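# Empty croutons onto plate, return pan to hot plate

## Task

Move all the croutons out of the frying pan and onto the dinner plate (letting them drop onto it is acceptable). Afterwards return the pan so it sits level and centred on the hot plate. At the finish, both the hot plate and the dinner plate must rest level on the table, and nothing counts as done if it stays in place only because the robot holds it. Finally open the hand and pull the robot away.

## Robot and tools

Robot: a single six-joint arm ending in a five-finger right hand, so every row or target describes just that one arm. Joint ranges (rad): shoulder pan -3.142 to 3.142, shoulder lift -6.283 to 6.283, elbow 0.000 to 3.142, wrists 1-3 -6.283 to 6.283. The arm responds about 0.17 s after a command and may still be short of a large target when a result arrives. Between your replies the simulation keeps running and the robot keeps its last command.

Scene frame: origin on the table surface beneath the arm base, +z up, +y to the left when facing along +x. The base may be tilted. Reported positions are metres; orientation is end_effector_quat_wxyz.

Hand point: a point fixed to the palm, 0.05 m in front of it, where the index pad meets the thumb tip in a pinch. Its axes: +z runs along the straightened fingers, +y points out of the palm, +x runs across the palm away from the thumb. Straight fingers extend 0.06-0.07 m beyond it along +z. Sideways the hand extends 0.08 m on the little-finger side; on the thumb side 0.02 m when the thumb is turned in front of the palm, up to 0.09 m otherwise. A wrist bracket on the little-finger side sits 0.03 m further along +y and 0.11 m across the palm, and can collide with objects.

Row format (14 numbers, each -1 to 1): dx, dy, dz, rx, ry, rz, little, ring, middle, index, thumb_bend, thumb_turn, force_limit, speed. The first six are an offset, not a pose: a displacement of the hand point from its measured pose at the start of the action (for a call's first action, the pose in the latest result), expressed in the hand point's own axes. 1.0 equals 0.6 m of travel or 180 degrees; rx, ry, rz form one rotation vector. Each row is measured from that same start, not stacked on the previous row. Per control step the commanded pose is clipped to 100 mm and 16 degrees from the measured one, so far goals need further actions. Hand values are absolute targets: fingers +1 straight, -1 curled; thumb_bend +1 straight, -1 bent; thumb_turn +1 alongside the palm, -1 across in front. A pinch is roughly index -0.22, thumb_bend -0.75, thumb_turn -0.57. force_limit maps linearly from about 0 N (-1) to 10 N (+1) at the fingertip, 15 N for both thumb motors, and only stops closing motion. speed maps from nearly zero (-1) to full (+1), full travel taking 0.6 s; use -0.9 or slower for gentle closing. With the thumb turned across, the hand can wrap objects 0.035-0.08 m wide, held across the palm on the wrist side of the hand point; turn the thumb before arriving. A motor only starts when its target changes by 0.01 or more; repeating the same numbers keeps a grip. To grip harder, raise force_limit and send a target tighter than hand_measured; to loosen, send one more open.

Tools:
- execute_actions(actions): a list of actions, each a table of up to 15 rows, one row per 1/30 s step; a short table repeats its last row to fill 15 steps. An empty list only reports state and images.
- move(target, speed, stop_force, blocking): target is one 14-number row, its offset taken from the pose in the latest result showing one. The hand point follows a straight path toward it; speed in m/s, 0.002-0.5 (default 0.25), rotation capped at double that in rad/s; path length 0.5-10 s. The path ignores obstacles and the arm can overshoot speed, particularly near full extension. stop_force (9-40 N, not in the first 0.2 s) ends the path when the wrist senses that much extra resistance along the line to target; then aim well past the contact but move very slowly. Don't rely on it when rotating, and omit it when moving away from something you press on. blocking=false returns after 0.5 s (not allowed with stop_force); check with wait(0) or brake with stop before sending more motion.
- wait(seconds): 0 to 10, lets the scene run.
- stop(): brakes a running move.
- zoom_image(camera, region): camera "cam_wrist", region [x0, y0, x1, y1] in pixels, at most 504 by 504.
- show_instructions(): shows reference pages.
- finished_scene(scene): ends the current scene, whose number you pass; irreversible.

Results: position, quaternion and velocities of the hand point; "Hand target" (where the controller currently drives it); step readings of end_effector_position, HELD marking steps held back; "pose unreachable" when the clearance check (which treats the mount as part of the arm) altered a command. A move adds a "move:" line with its ending (done, off_target, moving, held, fault, contact) plus limits such as paced (pose clipped) or held (some steps blocked; motion may then jump faster), and distance to target. hand_measured, hand_stopped_by (moving, target, force, stalled, fault) and hand_load_n follow the motor order; load is positive when the finger is pushed open, and a dropped object shows as loads near 0. "Wrist force"/"Wrist torque" are in hand axes, with up to about 4 N offset, 2.4 N noise and saturation near 50 N; "no reading" is harmless.

Camera cam_wrist, 896x504, K=[[375.345, 0, 449.075], [0, 375.345, 254.289], [0, 0, 1]], starting at pos_world=[0.566585, -0.527598, 0.309891].

Avoid: pressing a stiff arm past a contact; joint torque over limits (138 N m for the first three joints, 25.7 N m for the wrists, held weight included) or 150 N on the arm, either of which halts it for 10 s; motor heating (warning from 70 °C, forced braking at 85 °C); dropping, slamming or hard pushes; anything leaving the table. Loose objects may occasionally be nudged.

Each tool is called after "Call:" in YAML: its name, and indented under it one key for each argument.

Reference images:

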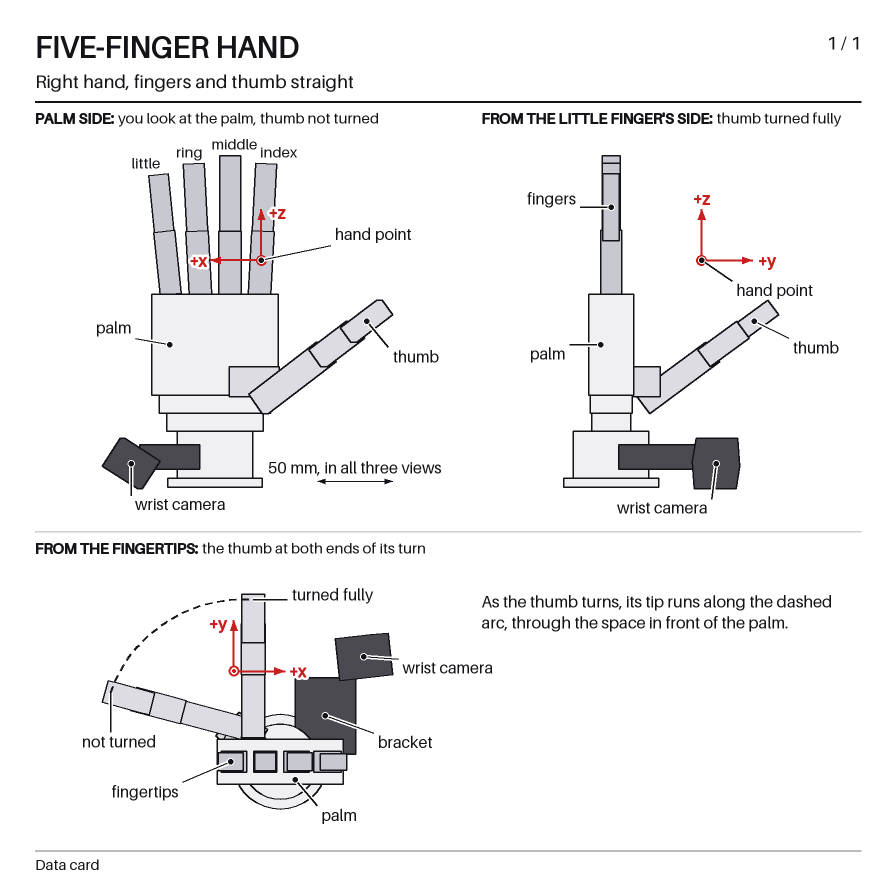

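## Session

Call:
execute_actions:
  actions: []

Scene clock: 0.00 s.
end_effector_position=(+0.6683, -0.4430, +0.3031) hand_measured=(+1.000, +1.000, +1.000, +1.000, +1.000, +1.000) hand_load_n=(+0.0, +0.0, +0.0, +0.0, +0.0, +0.0) hand_stopped_by=(target, target, target, target, target, target) hand_force_limit=0.00 hand_speed=-0.80 end_effector_quat_wxyz=(-0.478, +0.578, -0.327, +0.575) end_effector_velocity=(-0.000, -0.000, +0.001) end_effector_angular_velocity=(-0.002, -0.001, -0.000)
Joint positions: [-1.09  -1.59   1.656 -0.634  0.342 -3.644]
Joint velocities: [ 0.    -0.001  0.    -0.    -0.    -0.001]
Motor temperatures (°C, as the motors report them): [28 28 28 33 38 36]
Wrist force (N, on the end effector, along its own x y z axes, offset not removed): no reading
Wrist torque (N m, same axes, about the end effector's origin, offset not removed): no reading
Hand target: +0.668, -0.443, +0.303; -0.478, +0.578, -0.327, +0.575

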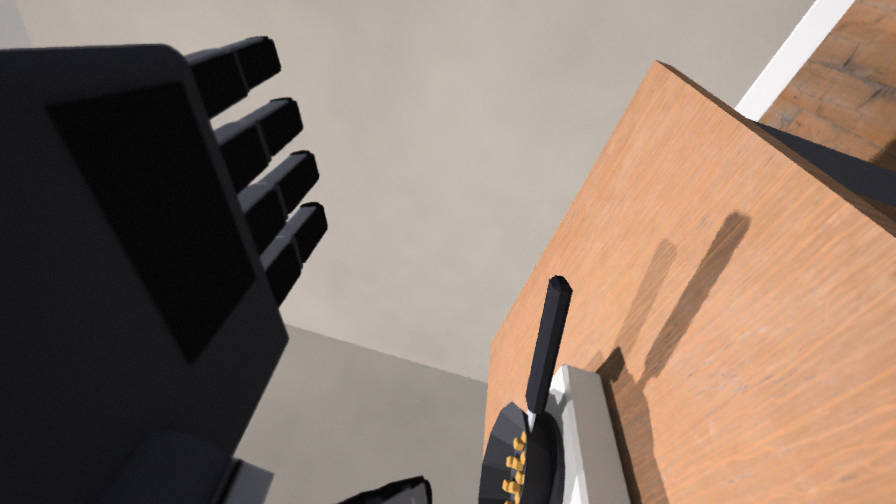

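Call:
move:
  target: [-0.19,-0.43,0.05,-0.28,0,0,1,1,1,1,1,1,0,0]
  speed: 0.3

Scene clock: 20.40 s.
end_effector_position=(+0.6381, -0.2473, +0.5053) hand_measured=(+1.000, +1.000, +1.000, +1.000, +1.000, +1.000) hand_load_n=(+0.0, +0.0, +0.0, +0.0, +0.0, +0.0) hand_stopped_by=(target, target, target, target, target, target) hand_force_limit=0.00 hand_speed=0.00 end_effector_quat_wxyz=(-0.186, +0.727, -0.540, +0.381) end_effector_velocity=(+0.001, +0.001, -0.001) end_effector_angular_velocity=(+0.002, +0.009, -0.001)
Joint positions: [-0.032 -1.485  1.144  0.652  2.092 -4.065]
Joint velocities: [ 0.003  0.011 -0.013  0.012  0.007  0.006]
Motor temperatures (°C, as the motors report them): [28 28 28 33 38 36]
Wrist force (N, on the end effector, along its own x y z axes, offset not removed): [2.6 -3.3 -1.6]
Wrist torque (N m, same axes, about the end effector's origin, offset not removed): [-0.42 -0.46 0.07]
Hand target: +0.638, -0.247, +0.505; -0.186, +0.727, -0.540, +0.381
Off the commanded pose: 0.001 m, 0 deg.
move: done
camera_calibration (this result's frames):
cam_wrist: T_world_to_cam=[[-0.651054, -0.286162, -0.703022, 0.700161], [-0.450566, 0.891075, 0.0545515, 0.482377], [0.610835, 0.352274, -0.709073, 0.188065], [0, 0, 0, 1]] pos_world=[0.558308, -0.295724, 0.599266]

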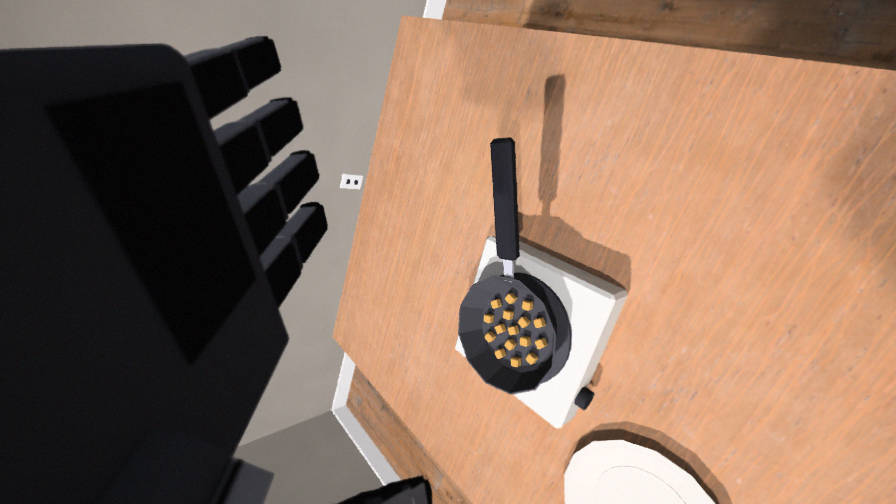

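Call:
move:
  target: [-0.245,0.158,0.488,0.257,-0.074,0.016,1,1,1,1,1,-1,0,0.5]
  speed: 0.3

Scene clock: 68.00 s.
end_effector_position=(+0.7804, -0.1853, +0.2017) hand_measured=(+1.000, +1.000, +1.000, +1.000, +1.000, -1.000) hand_load_n=(+0.0, +0.0, +0.0, +0.0, +0.0, +0.0) hand_stopped_by=(target, target, target, target, target, target) hand_force_limit=0.00 hand_speed=0.50 end_effector_quat_wxyz=(-0.525, +0.620, -0.341, +0.473) end_effector_velocity=(+0.001, -0.000, +0.000) end_effector_angular_velocity=(+0.003, -0.004, -0.000)
Joint positions: [-0.649 -1.212  1.576 -0.349  0.686 -4.061]
Joint velocities: [-0.001  0.002 -0.001 -0.007 -0.004  0.006]
Motor temperatures (°C, as the motors report them): [28 28 28 33 38 36]
Wrist force (N, on the end effector, along its own x y z axes, offset not removed): [0.6 -4.9 5.5]
Wrist torque (N m, same axes, about the end effector's origin, offset not removed): [-1.09 -0.50 -0.04]
Hand target: +0.781, -0.185, +0.202; -0.525, +0.620, -0.341, +0.473
Off the commanded pose: 0.001 m, 0 deg.
move: done
camera_calibration (this result's frames):
cam_wrist: T_world_to_cam=[[0.0516086, -0.156756, -0.986288, 0.129917], [-0.754875, 0.640468, -0.141293, 0.7384], [0.653835, 0.751816, -0.0852778, -0.221338], [0, 0, 0, 1]] pos_world=[0.695414, -0.286151, 0.213591]

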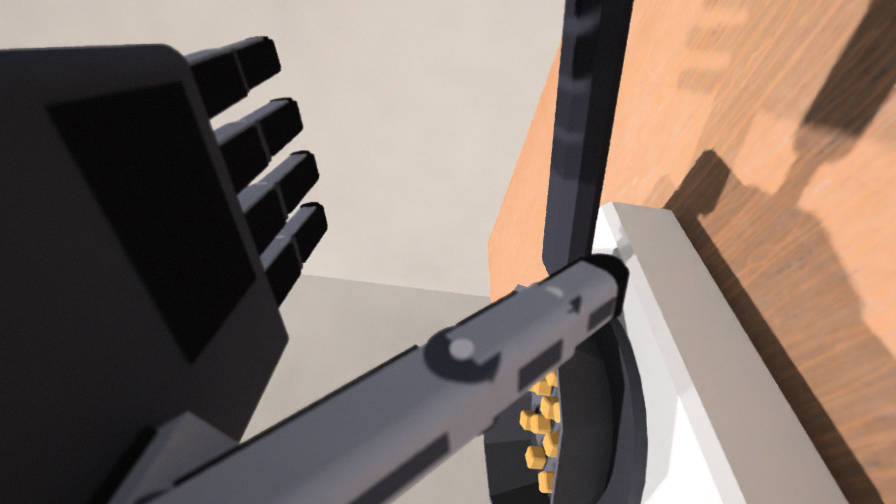

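Call:
move:
  target: [-0.03,0.148,0.1,0,0,0,1,1,1,1,1,-1,0,0.5]
  speed: 0.15

Call:
move:
  target: [0,0.005,0.075,0,0,0,1,1,1,1,1,-1,0,0.5]
  speed: 0.08

Scene clock: 77.43 s.
end_effector_position=(+0.8380, -0.1685, +0.1113) hand_measured=(+1.000, +1.000, +1.000, +1.000, +1.000, -1.000) hand_load_n=(+0.0, +0.0, +0.0, +0.0, +0.0, +0.0) hand_stopped_by=(target, target, target, target, target, target) hand_force_limit=0.00 hand_speed=0.50 end_effector_quat_wxyz=(-0.525, +0.620, -0.341, +0.473) end_effector_velocity=(+0.001, +0.001, -0.002) end_effector_angular_velocity=(-0.001, +0.001, +0.001)
Joint positions: [-0.635 -0.963  1.382 -0.404  0.7   -4.061]
Joint velocities: [ 0.     0.005 -0.003  0.001  0.001 -0.002]
Motor temperatures (°C, as the motors report them): [28 28 28 33 38 36]
Wrist force (N, on the end effector, along its own x y z axes, offset not removed): [-1.6 -0.8 -2.0]
Wrist torque (N m, same axes, about the end effector's origin, offset not removed): [0.13 0.18 -0.06]
Hand target: +0.838, -0.168, +0.111; -0.525, +0.620, -0.341, +0.473
Off the commanded pose: 0.000 m, 0 deg.
move: done
camera_calibration (this result's frames):
cam_wrist: T_world_to_cam=[[0.0516382, -0.156761, -0.986286, 0.0403309], [-0.754848, 0.640494, -0.141322, 0.758359], [0.653864, 0.751793, -0.0852568, -0.279334], [0, 0, 0, 1]] pos_world=[0.75301, -0.2694, 0.123135]

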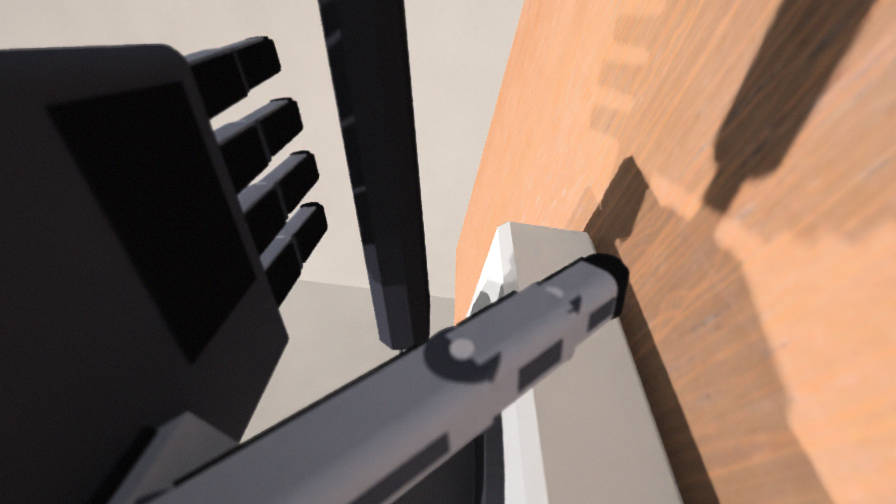

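Scene clock: 78.40 s.
end_effector_position=(+0.8807, -0.1544, +0.1083) hand_measured=(+1.000, +1.000, +1.000, +1.000, +1.000, -1.000) hand_load_n=(+0.0, +0.0, +0.0, +0.0, +0.0, +0.0) hand_stopped_by=(target, target, target, target, target, target) hand_force_limit=0.00 hand_speed=0.50 end_effector_quat_wxyz=(-0.525, +0.620, -0.341, +0.473) end_effector_velocity=(+0.001, -0.000, +0.000) end_effector_angular_velocity=(-0.001, -0.000, +0.000)
Joint positions: [-0.583 -0.874  1.236 -0.348  0.752 -4.059]
Joint velocities: [ 0.001  0.002 -0.005  0.003  0.001 -0.001]
Motor temperatures (°C, as the motors report them): [28 28 28 33 38 36]
Wrist force (N, on the end effector, along its own x y z axes, offset not removed): [0.1 -0.9 1.6]
Wrist torque (N m, same axes, about the end effector's origin, offset not removed): [-0.14 -0.32 0.15]
Hand target: +0.881, -0.154, +0.108; -0.525, +0.621, -0.341, +0.473
Off the commanded pose: 0.000 m, 0 deg.
move: done
camera_calibration (this result's frames):
cam_wrist: T_world_to_cam=[[0.0516393, -0.156797, -0.98628, 0.0374222], [-0.754837, 0.640502, -0.141347, 0.781111], [0.653877, 0.75178, -0.0852811, -0.318063], [0, 0, 0, 1]] pos_world=[0.795653, -0.255322, 0.120192]

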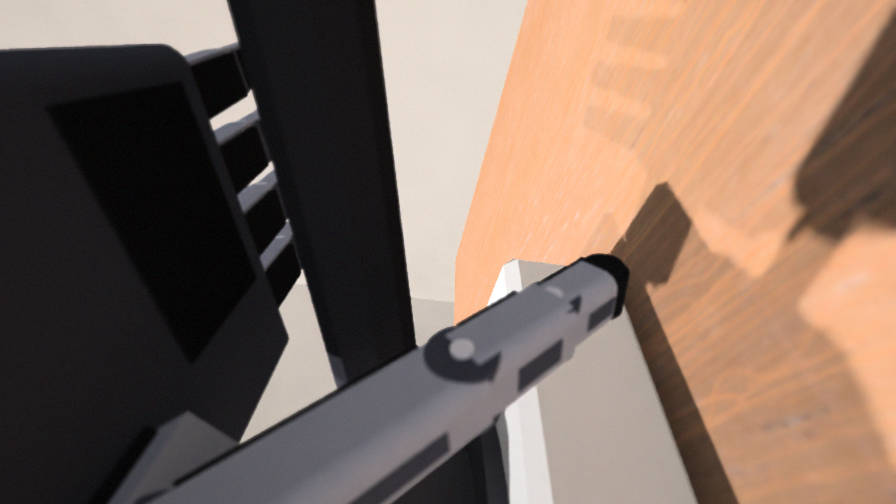

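Call:
move:
  target: [0,0.018,0.014,0,0,0,0.2,0.2,0.2,0.2,1,-1,0,-0.3]
  speed: 0.03

Scene clock: 90.70 s.
end_effector_position=(+0.8894, -0.1540, +0.0978) hand_measured=(+0.200, +0.200, +0.200, +0.200, +1.000, -1.000) hand_load_n=(+0.0, +0.0, +0.0, +0.0, +0.0, +0.0) hand_stopped_by=(target, target, target, target, target, target) hand_force_limit=0.00 hand_speed=-0.30 end_effector_quat_wxyz=(-0.525, +0.620, -0.341, +0.473) end_effector_velocity=(+0.000, +0.001, -0.000) end_effector_angular_velocity=(+0.000, -0.001, +0.001)
Joint positions: [-0.582 -0.84   1.195 -0.341  0.752 -4.059]
Joint velocities: [ 0.     0.001 -0.    -0.001 -0.001 -0.   ]
Motor temperatures (°C, as the motors report them): [28 28 28 33 38 36]
Wrist force (N, on the end effector, along its own x y z axes, offset not removed): [0.5 -2.4 1.9]
Wrist torque (N m, same axes, about the end effector's origin, offset not removed): [-0.43 -0.42 -0.01]
Hand target: +0.889, -0.154, +0.098; -0.525, +0.620, -0.341, +0.473
Off the commanded pose: 0.000 m, 0 deg.
move: done
camera_calibration (this result's frames):
cam_wrist: T_world_to_cam=[[0.0516267, -0.156765, -0.986286, 0.0266925], [-0.754834, 0.640512, -0.141318, 0.785982], [0.653881, 0.751777, -0.0852643, -0.324984], [0, 0, 0, 1]] pos_world=[0.804409, -0.254931, 0.10969]

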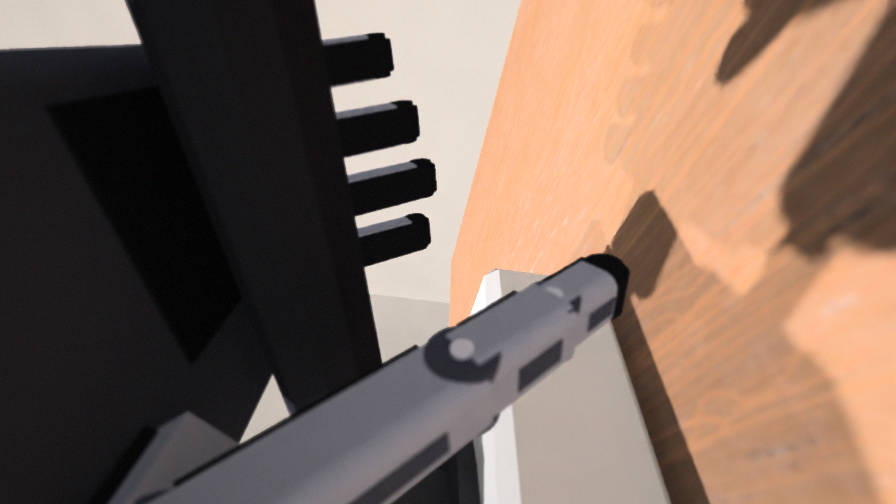

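Call:
move:
  target: [0,0.003,0,0,0,0,-1,-1,-1,-1,1,-1,1,-0.5]
  speed: 0.02

Call:
move:
  target: [0,0,0,0,0,0,-1,-1,-1,-1,-1,-1,1,-0.3]

Scene clock: 96.97 s.
end_effector_position=(+0.8896, -0.1544, +0.0961) hand_measured=(-1.000, -1.000, -1.000, -1.000, +1.000, -1.000) hand_load_n=(+0.0, +0.0, +0.0, +0.5, +0.0, +0.0) hand_stopped_by=(target, target, target, target, target, target) hand_force_limit=1.00 hand_speed=-0.50 end_effector_quat_wxyz=(-0.525, +0.620, -0.341, +0.473) end_effector_velocity=(-0.000, +0.001, -0.001) end_effector_angular_velocity=(+0.000, +0.001, +0.001)
Joint positions: [-0.584 -0.837  1.193 -0.341  0.751 -4.059]
Joint velocities: [ 0.     0.002 -0.    -0.    -0.    -0.   ]
Motor temperatures (°C, as the motors report them): [28 28 28 33 38 36]
Wrist force (N, on the end effector, along its own x y z axes, offset not removed): [0.7 -3.0 -0.3]
Wrist torque (N m, same axes, about the end effector's origin, offset not removed): [-0.41 -0.08 -0.20]
Hand target: +0.890, -0.154, +0.096; -0.525, +0.620, -0.341, +0.473
Off the commanded pose: 0.000 m, 0 deg.
move: done
camera_calibration (this result's frames):
cam_wrist: T_world_to_cam=[[0.051613, -0.156773, -0.986285, 0.0248911], [-0.75483, 0.640517, -0.141313, 0.786087], [0.653887, 0.751771, -0.0852779, -0.324926], [0, 0, 0, 1]] pos_world=[0.804542, -0.25533, 0.107925]

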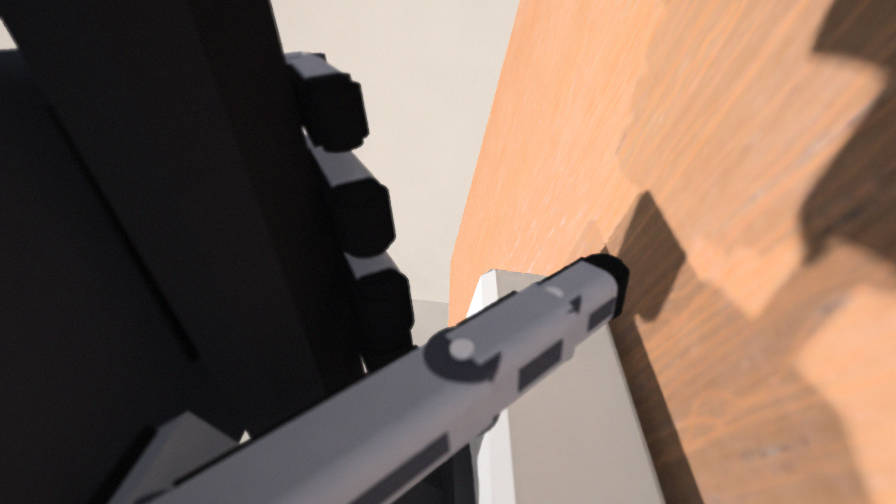

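Scene clock: 98.77 s.
end_effector_position=(+0.8896, -0.1544, +0.0961) hand_measured=(-1.000, -1.000, -1.000, -1.000, -0.078, -1.000) hand_load_n=(+0.0, +0.0, -2.0, +0.5, +15.0, +4.5) hand_stopped_by=(target, target, target, target, force, target) hand_force_limit=1.00 hand_speed=-0.30 end_effector_quat_wxyz=(-0.525, +0.620, -0.341, +0.473) end_effector_velocity=(-0.000, +0.000, -0.001) end_effector_angular_velocity=(+0.000, +0.001, -0.000)
Joint positions: [-0.584 -0.837  1.193 -0.341  0.751 -4.059]
Joint velocities: [-0.     0.001  0.     0.     0.     0.   ]
Motor temperatures (°C, as the motors report them): [28 28 28 33 38 36]
Wrist force (N, on the end effector, along its own x y z axes, offset not removed): [0.6 0.5 3.9]
Wrist torque (N m, same axes, about the end effector's origin, offset not removed): [-0.28 -0.29 0.15]
Hand target: +0.890, -0.154, +0.096; -0.525, +0.620, -0.341, +0.473
Off the commanded pose: 0.000 m, 0 deg.
move: done
camera_calibration (this result's frames):
cam_wrist: T_world_to_cam=[[0.0516129, -0.156773, -0.986285, 0.0248911], [-0.75483, 0.640517, -0.141313, 0.786087], [0.653887, 0.751771, -0.0852778, -0.324926], [0, 0, 0, 1]] pos_world=[0.804542, -0.25533, 0.107925]

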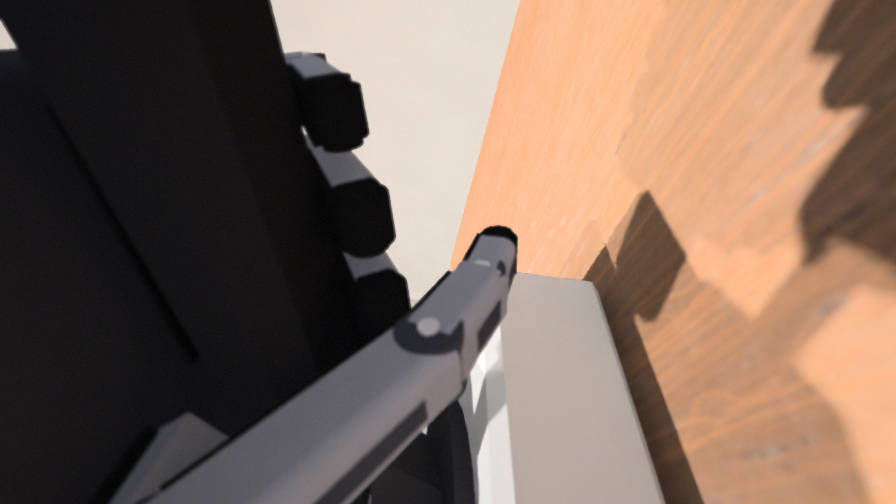

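Call:
execute_actions:
  actions:
    - [[0,0,0,0,0,0,-1,-1,-1,-1,0.6,-1,1,0.5]]
    - [[0,0,0,0,0,0,-1,-1,-1,-1,0.6,-0.2,1,0.5]]
    - [[0,0,0,0,0,0,-1,-1,-1,-1,-1,-0.2,1,-0.2]]
    - [[0,0,0,0,0,0,-1,-1,-1,-1,-1,-0.2,1,-0.2]]
    - [[0,0,0,0,0,0,-1,-1,-1,-1,-1,-0.2,1,-0.2]]

Scene clock: 112.53 s.
end_effector_position=(+0.8896, -0.1544, +0.0961) hand_measured=(-1.000, -1.000, -1.000, -1.000, -0.562, -0.200) hand_load_n=(+0.0, +0.0, +0.0, -3.5, +12.5, +3.5) hand_stopped_by=(target, target, target, target, moving, target) hand_force_limit=1.00 hand_speed=-0.20 end_effector_quat_wxyz=(-0.525, +0.620, -0.341, +0.473) end_effector_velocity=(-0.000, +0.001, -0.001) end_effector_angular_velocity=(+0.002, +0.001, +0.001)
Joint positions: [-0.584 -0.837  1.193 -0.341  0.751 -4.059]
Joint velocities: [-0.     0.002  0.    -0.    -0.001  0.001]
Motor temperatures (°C, as the motors report them): [28 28 28 33 38 36]
Wrist force (N, on the end effector, along its own x y z axes, offset not removed): [-0.7 5.3 -2.2]
Wrist torque (N m, same axes, about the end effector's origin, offset not removed): [0.74 0.21 0.02]
Hand target: +0.890, -0.154, +0.096; -0.525, +0.620, -0.341, +0.473
Off the commanded pose: 0.000 m, 0 deg.
Step readings (end_effector_position; steps 1 to 15: 1st action; 16 to 30: 2nd action; 31 to 45: 3rd action; 46 to 60: 4th action; 61 to 75: 5th action):
0: (+0.8896, -0.1544, +0.0961)
1: (+0.8896, -0.1544, +0.0961)
2: (+0.8896, -0.1544, +0.0961)
4: (+0.8896, -0.1544, +0.0961)
8: (+0.8896, -0.1544, +0.0961)
15: (+0.8896, -0.1544, +0.0961)
16: (+0.8896, -0.1544, +0.0961)
17: (+0.8896, -0.1544, +0.0961)
19: (+0.8896, -0.1544, +0.0961)
23: (+0.8896, -0.1544, +0.0961)
30: (+0.8896, -0.1544, +0.0961)
31: (+0.8896, -0.1544, +0.0961)
32: (+0.8896, -0.1544, +0.0961)
34: (+0.8896, -0.1544, +0.0961)
38: (+0.8896, -0.1544, +0.0961)
45: (+0.8896, -0.1544, +0.0961)
46: (+0.8896, -0.1544, +0.0961)
47: (+0.8896, -0.1544, +0.0961)
49: (+0.8896, -0.1544, +0.0961)
53: (+0.8896, -0.1544, +0.0961)
60: (+0.8896, -0.1544, +0.0961)
61: (+0.8896, -0.1544, +0.0961)
62: (+0.8896, -0.1544, +0.0961)
64: (+0.8896, -0.1544, +0.0961)
68: (+0.8896, -0.1544, +0.0961)
75: end_effector_position above
camera_calibration (this result's frames):
cam_wrist: T_world_to_cam=[[0.051613, -0.156773, -0.986285, 0.024891], [-0.75483, 0.640517, -0.141313, 0.786087], [0.653887, 0.751771, -0.0852777, -0.324926], [0, 0, 0, 1]] pos_world=[0.804542, -0.25533, 0.107925]

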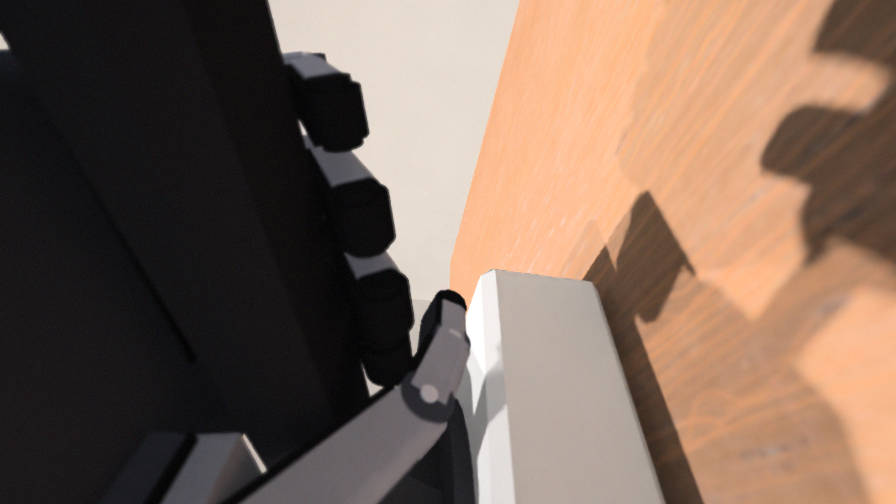

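Call:
move:
  target: [0,0,0,0,0,0,0,0,0,0,0.8,-1,1,0.3]

Call:
move:
  target: [0,0,0,0,0,0,0,0,0,0,-1,-1,1,0]

Call:
move:
  target: [0,0,0,0,0,0,-1,-1,-1,-1,-1,-1,1,-0.3]

Scene clock: 122.97 s.
end_effector_position=(+0.8896, -0.1544, +0.0961) hand_measured=(+0.000, +0.000, +0.000, +0.000, +0.800, -0.300) hand_load_n=(+0.0, +0.0, +0.0, +0.0, +0.0, +0.0) hand_stopped_by=(target, target, target, target, target, force) hand_force_limit=1.00 hand_speed=0.30 end_effector_quat_wxyz=(-0.525, +0.620, -0.341, +0.473) end_effector_velocity=(-0.000, +0.000, -0.000) end_effector_angular_velocity=(+0.001, +0.001, +0.000)
Joint positions: [-0.584 -0.837  1.193 -0.341  0.751 -4.059]
Joint velocities: [-0.     0.    -0.     0.001  0.     0.   ]
Motor temperatures (°C, as the motors report them): [28 28 28 33 38 36]
Wrist force (N, on the end effector, along its own x y z axes, offset not removed): [1.6 -0.8 -2.0]
Wrist torque (N m, same axes, about the end effector's origin, offset not removed): [0.09 -0.29 0.20]
Hand target: +0.890, -0.154, +0.096; -0.525, +0.620, -0.341, +0.473
Off the commanded pose: 0.000 m, 0 deg.
move: done
camera_calibration (this result's frames):
cam_wrist: T_world_to_cam=[[0.0516148, -0.156773, -0.986285, 0.0248899], [-0.75483, 0.640517, -0.141314, 0.786087], [0.653886, 0.751772, -0.0852767, -0.324925], [0, 0, 0, 1]] pos_world=[0.804542, -0.25533, 0.107925]

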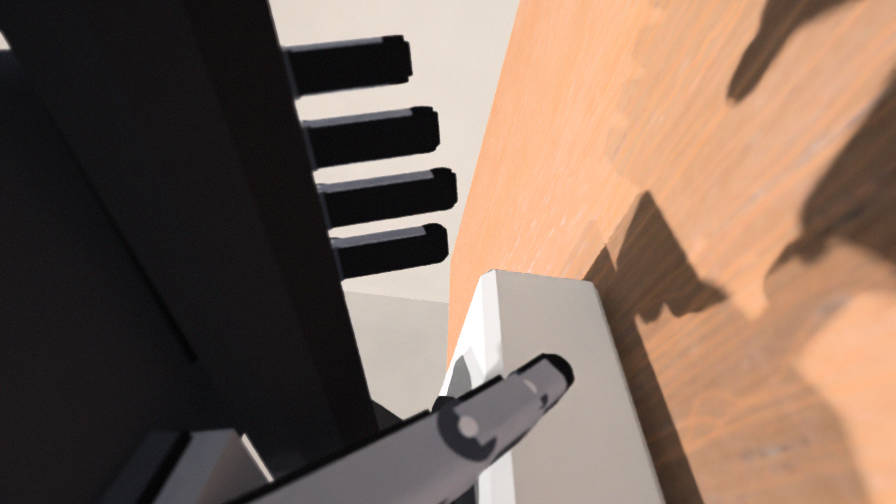

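Scene clock: 124.97 s.
end_effector_position=(+0.8896, -0.1544, +0.0961) hand_measured=(+0.000, +0.000, +0.000, +0.000, -1.000, -0.300) hand_load_n=(+0.0, +0.0, +0.0, +0.0, +0.5, +0.0) hand_stopped_by=(target, target, target, target, target, force) hand_force_limit=1.00 hand_speed=0.00 end_effector_quat_wxyz=(-0.525, +0.620, -0.341, +0.473) end_effector_velocity=(+0.000, -0.000, +0.000) end_effector_angular_velocity=(-0.001, -0.001, +0.000)
Joint positions: [-0.584 -0.837  1.193 -0.341  0.751 -4.059]
Joint velocities: [-0.     0.    -0.    -0.001 -0.001 -0.001]
Motor temperatures (°C, as the motors report them): [28 28 28 33 38 36]
Wrist force (N, on the end effector, along its own x y z axes, offset not removed): [-1.5 2.6 -2.2]
Wrist torque (N m, same axes, about the end effector's origin, offset not removed): [0.52 0.14 0.03]
Hand target: +0.890, -0.154, +0.096; -0.525, +0.620, -0.341, +0.473
Off the commanded pose: 0.000 m, 0 deg.
move: done
camera_calibration (this result's frames):
cam_wrist: T_world_to_cam=[[0.0516147, -0.156773, -0.986285, 0.02489], [-0.75483, 0.640517, -0.141314, 0.786087], [0.653886, 0.751772, -0.0852768, -0.324925], [0, 0, 0, 1]] pos_world=[0.804542, -0.25533, 0.107925]

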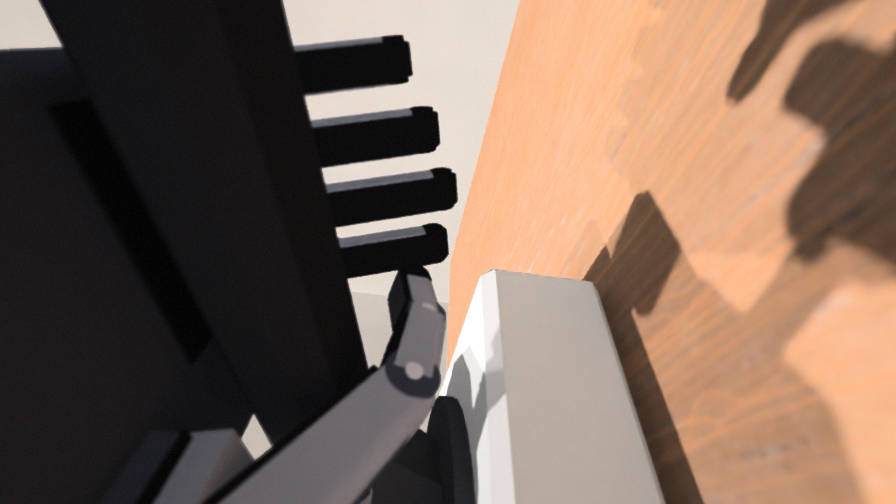

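Scene clock: 126.10 s.
end_effector_position=(+0.8896, -0.1545, +0.0961) hand_measured=(-1.000, -1.000, -1.000, -0.226, -0.998, -0.300) hand_load_n=(+0.0, +0.0, +0.5, +9.5, +1.0, -0.5) hand_stopped_by=(target, target, target, force, target, force) hand_force_limit=1.00 hand_speed=-0.30 end_effector_quat_wxyz=(-0.525, +0.620, -0.341, +0.473) end_effector_velocity=(-0.000, +0.000, -0.000) end_effector_angular_velocity=(+0.001, +0.001, +0.001)
Joint positions: [-0.584 -0.837  1.193 -0.341  0.751 -4.059]
Joint velocities: [-0.     0.     0.     0.001 -0.     0.   ]
Motor temperatures (°C, as the motors report them): [28 28 28 33 38 36]
Wrist force (N, on the end effector, along its own x y z axes, offset not removed): [2.9 0.7 2.8]
Wrist torque (N m, same axes, about the end effector's origin, offset not removed): [-0.05 -0.72 0.49]
Hand target: +0.890, -0.154, +0.096; -0.525, +0.620, -0.341, +0.473
Off the commanded pose: 0.000 m, 0 deg.
move: done
camera_calibration (this result's frames):
cam_wrist: T_world_to_cam=[[0.0516114, -0.156774, -0.986285, 0.02489], [-0.754828, 0.640519, -0.141313, 0.786087], [0.653889, 0.751769, -0.0852794, -0.324925], [0, 0, 0, 1]] pos_world=[0.804541, -0.255333, 0.107923]

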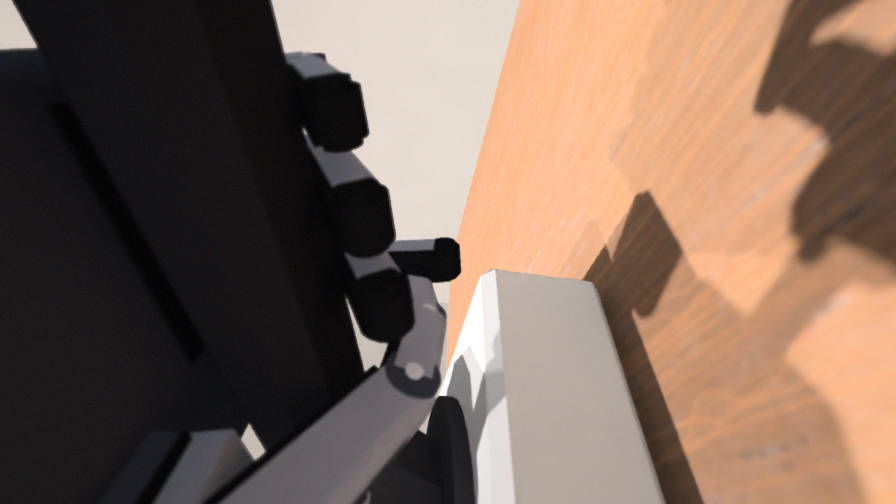

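Call:
move:
  target: [0,0,0,0,0,0,-1,-1,-1,-0.1,-1,0.7,1,-0.4]

Call:
move:
  target: [0,0,0,0,0,0,-1,-1,-1,-1,-1,0.7,1,-0.3]

Scene clock: 139.63 s.
end_effector_position=(+0.8896, -0.1544, +0.0961) hand_measured=(-1.000, -1.000, -1.000, -0.100, -0.994, +0.362) hand_load_n=(+0.0, +0.0, +0.5, +0.0, +9.5, -16.0) hand_stopped_by=(target, target, target, target, target, moving) hand_force_limit=1.00 hand_speed=-0.40 end_effector_quat_wxyz=(-0.525, +0.620, -0.341, +0.473) end_effector_velocity=(+0.000, -0.001, +0.000) end_effector_angular_velocity=(-0.002, +0.000, -0.002)
Joint positions: [-0.584 -0.837  1.193 -0.341  0.751 -4.059]
Joint velocities: [-0.    -0.001  0.     0.     0.002 -0.001]
Motor temperatures (°C, as the motors report them): [28 28 28 33 38 36]
Wrist force (N, on the end effector, along its own x y z axes, offset not removed): [-4.1 7.9 -0.4]
Wrist torque (N m, same axes, about the end effector's origin, offset not removed): [0.69 0.27 -0.39]
Hand target: +0.890, -0.154, +0.096; -0.525, +0.620, -0.341, +0.473
Off the commanded pose: 0.000 m, 0 deg.
move: done
camera_calibration (this result's frames):
cam_wrist: T_world_to_cam=[[0.0516073, -0.15677, -0.986286, 0.0248905], [-0.754831, 0.640517, -0.141307, 0.786085], [0.653886, 0.751772, -0.0852798, -0.324924], [0, 0, 0, 1]] pos_world=[0.80454, -0.25533, 0.107919]

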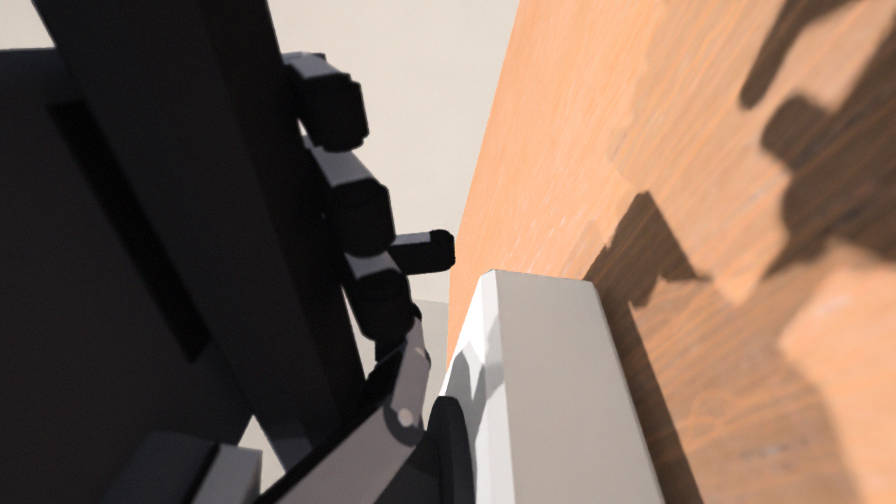

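Scene clock: 140.70 s.
end_effector_position=(+0.8896, -0.1544, +0.0961) hand_measured=(-1.000, -1.000, -1.000, -1.000, -0.994, +0.360) hand_load_n=(+0.0, +0.0, +0.5, +2.0, +9.5, -15.5) hand_stopped_by=(target, target, target, target, target, stalled) hand_force_limit=1.00 hand_speed=-0.30 end_effector_quat_wxyz=(-0.525, +0.620, -0.341, +0.473) end_effector_velocity=(-0.001, +0.001, -0.002) end_effector_angular_velocity=(+0.002, +0.003, +0.001)
Joint positions: [-0.584 -0.837  1.193 -0.341  0.751 -4.059]
Joint velocities: [-0.     0.002  0.     0.001 -0.     0.001]
Motor temperatures (°C, as the motors report them): [28 28 28 33 38 36]
Wrist force (N, on the end effector, along its own x y z axes, offset not removed): [-1.8 5.1 -1.7]
Wrist torque (N m, same axes, about the end effector's origin, offset not removed): [0.51 -0.20 -0.46]
Hand target: +0.890, -0.154, +0.096; -0.525, +0.620, -0.341, +0.473
Off the commanded pose: 0.000 m, 0 deg.
move: done
camera_calibration (this result's frames):
cam_wrist: T_world_to_cam=[[0.0516073, -0.15677, -0.986286, 0.0248906], [-0.754831, 0.640518, -0.141307, 0.786085], [0.653886, 0.751771, -0.0852798, -0.324924], [0, 0, 0, 1]] pos_world=[0.80454, -0.25533, 0.107919]

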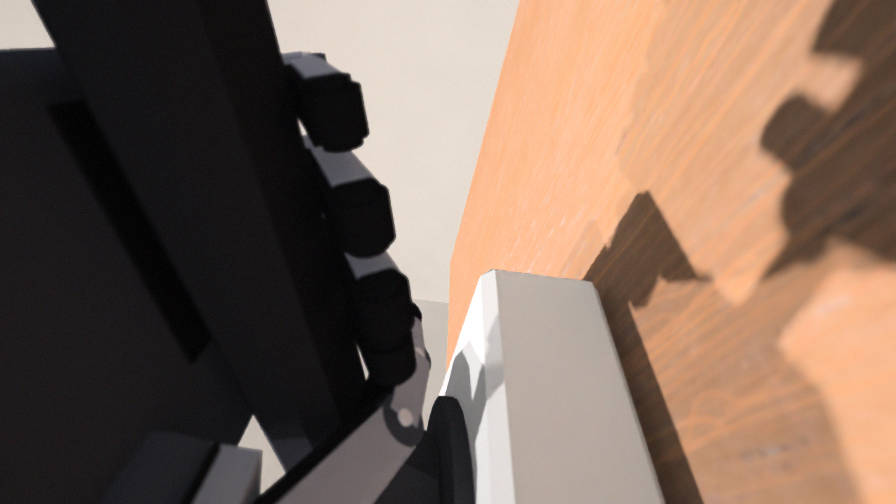

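Call:
move:
  target: [0.02,-0.08,0,0,0,0,-1,-1,-1,-1,-1,0.7,1,-0.3]
  speed: 0.06

Scene clock: 149.97 s.
end_effector_position=(+0.8898, -0.1550, +0.1454) hand_measured=(-1.000, -1.000, -1.000, -1.000, -0.994, +0.360) hand_load_n=(+0.0, +0.0, +0.0, +2.5, +9.5, -15.0) hand_stopped_by=(target, target, target, target, target, stalled) hand_force_limit=1.00 hand_speed=-0.30 end_effector_quat_wxyz=(-0.525, +0.620, -0.341, +0.473) end_effector_velocity=(+0.000, -0.001, +0.002) end_effector_angular_velocity=(-0.000, -0.001, -0.000)
Joint positions: [-0.551 -0.91   1.215 -0.291  0.784 -4.059]
Joint velocities: [ 0.001 -0.003  0.     0.001  0.001  0.001]
Motor temperatures (°C, as the motors report them): [28 28 28 33 38 36]
Wrist force (N, on the end effector, along its own x y z axes, offset not removed): [2.0 8.9 -1.7]
Wrist torque (N m, same axes, about the end effector's origin, offset not removed): [1.17 -0.54 -0.64]
Hand target: +0.890, -0.155, +0.146; -0.525, +0.620, -0.341, +0.473
Off the commanded pose: 0.000 m, 0 deg.
move: done
camera_calibration (this result's frames):
cam_wrist: T_world_to_cam=[[0.0515729, -0.156752, -0.986291, 0.0735095], [-0.754848, 0.640506, -0.141267, 0.793529], [0.653869, 0.751785, -0.085291, -0.320426], [0, 0, 0, 1]] pos_world=[0.80472, -0.255846, 0.157272]

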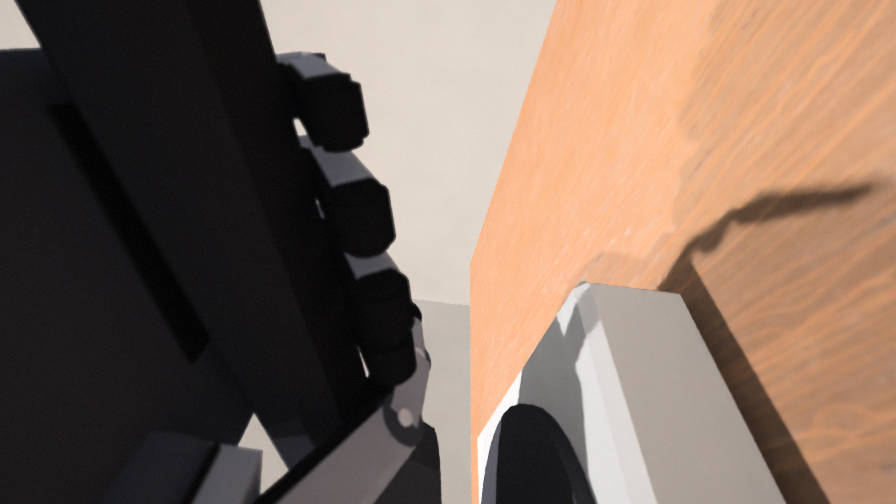

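Call:
move:
  target: [-0.268,-0.192,-0.333,0,0,-0.1667,-1,-1,-1,-1,-1,0.7,1,-0.3]
  speed: 0.12

Scene clock: 172.47 s.
end_effector_position=(+0.6408, -0.0476, +0.2203) hand_measured=(-1.000, -1.000, -1.000, -1.000, -0.994, +0.360) hand_load_n=(+0.0, +0.0, +0.0, +2.5, +9.5, -14.0) hand_stopped_by=(target, target, target, target, target, stalled) hand_force_limit=1.00 hand_speed=-0.30 end_effector_quat_wxyz=(-0.385, +0.688, -0.168, +0.593) end_effector_velocity=(-0.001, -0.000, +0.000) end_effector_angular_velocity=(-0.002, -0.001, -0.002)
Joint positions: [-0.519 -1.409  2.199 -0.777  0.816 -4.582]
Joint velocities: [ 0.    -0.002  0.003 -0.004  0.001 -0.001]
Motor temperatures (°C, as the motors report them): [28 28 28 33 38 36]
Wrist force (N, on the end effector, along its own x y z axes, offset not removed): [-4.7 5.0 -1.9]
Wrist torque (N m, same axes, about the end effector's origin, offset not removed): [0.35 0.37 -0.48]
Hand target: +0.641, -0.048, +0.220; -0.385, +0.688, -0.168, +0.593
Off the commanded pose: 0.001 m, 0 deg.
move: done
camera_calibration (this result's frames):
cam_wrist: T_world_to_cam=[[0.20721, -0.601363, -0.771639, 0.0088718], [-0.694636, 0.464966, -0.548896, 0.590257], [0.688872, 0.649745, -0.321383, -0.207277], [0, 0, 0, 1]] pos_world=[0.550963, -0.134437, 0.26422]

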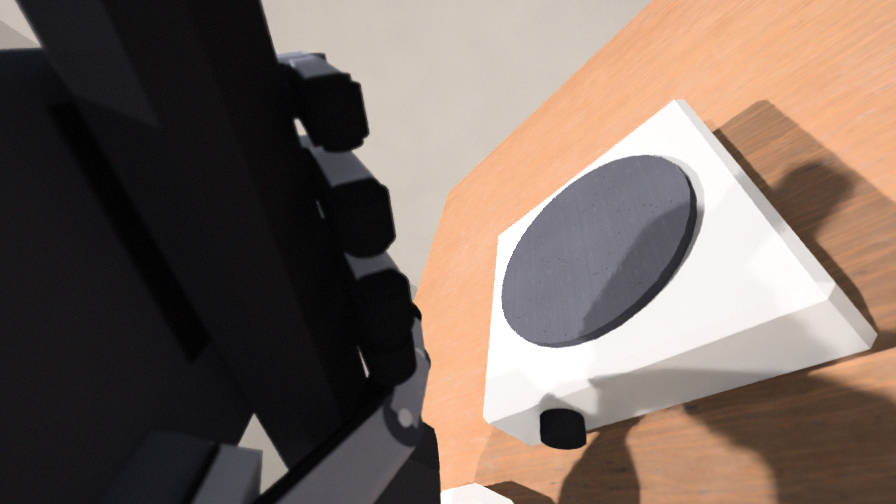

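Call:
move:
  target: [-0.032,-0.052,0,0,0,-0.0833,-1,-1,-1,-1,-1,0.9,1,-0.3]
  speed: 0.1

Call:
move:
  target: [0.0197,-0.1075,0,0,0,-0.0833,-1,-1,-1,-1,-1,0.9,1,-0.3]
  speed: 0.07

Scene clock: 187.20 s.
end_effector_position=(+0.6292, -0.0143, +0.2297) hand_measured=(-1.000, -1.000, -1.000, -1.000, -0.994, +0.374) hand_load_n=(+0.0, +0.0, +0.0, +2.5, +10.0, -15.0) hand_stopped_by=(target, target, target, target, target, stalled) hand_force_limit=1.00 hand_speed=-0.30 end_effector_quat_wxyz=(-0.304, +0.704, -0.077, +0.638) end_effector_velocity=(-0.000, +0.001, +0.000) end_effector_angular_velocity=(-0.006, -0.001, -0.001)
Joint positions: [-0.426 -1.371  2.267 -0.883  0.909 -4.842]
Joint velocities: [ 0.002  0.001  0.001 -0.002  0.004 -0.006]
Motor temperatures (°C, as the motors report them): [28 28 28 33 38 36]
Wrist force (N, on the end effector, along its own x y z axes, offset not removed): [-5.8 0.9 0.4]
Wrist torque (N m, same axes, about the end effector's origin, offset not removed): [0.01 0.13 -0.57]
Hand target: +0.629, -0.014, +0.230; -0.304, +0.704, -0.077, +0.638
Off the commanded pose: 0.000 m, 0 deg.
move: done
camera_calibration (this result's frames):
cam_wrist: T_world_to_cam=[[0.266164, -0.769107, -0.581061, -0.0446906], [-0.640717, 0.309205, -0.702762, 0.571076], [0.720166, 0.559345, -0.41048, -0.218365], [0, 0, 0, 1]] pos_world=[0.535052, -0.0888099, 0.285728]

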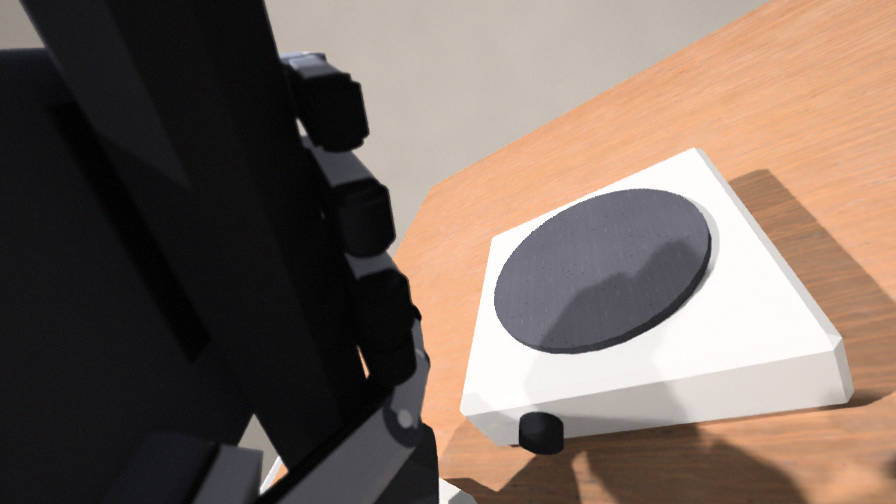

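Scene clock: 189.40 s.
end_effector_position=(+0.6132, +0.0315, +0.2735) hand_measured=(-1.000, -1.000, -1.000, -1.000, -0.994, +0.374) hand_load_n=(+0.0, +0.0, +0.5, +3.0, +10.5, -13.5) hand_stopped_by=(target, target, target, target, target, stalled) hand_force_limit=1.00 hand_speed=-0.30 end_effector_quat_wxyz=(-0.218, +0.708, +0.015, +0.672) end_effector_velocity=(-0.000, +0.001, +0.000) end_effector_angular_velocity=(-0.004, +0.000, -0.000)
Joint positions: [-0.245 -1.364  2.313 -0.938  1.09  -5.101]
Joint velocities: [ 0.003  0.002  0.    -0.     0.005 -0.004]
Motor temperatures (°C, as the motors report them): [28 28 28 33 38 36]
Wrist force (N, on the end effector, along its own x y z axes, offset not removed): [-4.5 2.0 0.0]
Wrist torque (N m, same axes, about the end effector's origin, offset not removed): [0.01 -0.01 -0.48]
Hand target: +0.613, +0.032, +0.274; -0.218, +0.708, +0.015, +0.672
Off the commanded pose: 0.000 m, 0 deg.
move: done
camera_calibration (this result's frames):
cam_wrist: T_world_to_cam=[[0.307069, -0.884671, -0.350806, -0.0641762], [-0.575399, 0.121027, -0.808869, 0.572317], [0.75804, 0.450232, -0.471875, -0.217484], [0, 0, 0, 1]] pos_world=[0.513879, -0.0281221, 0.33779]

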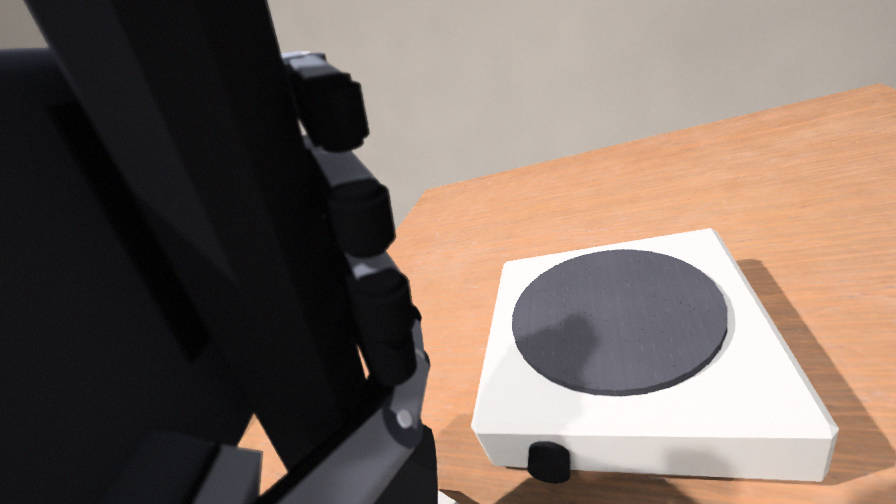

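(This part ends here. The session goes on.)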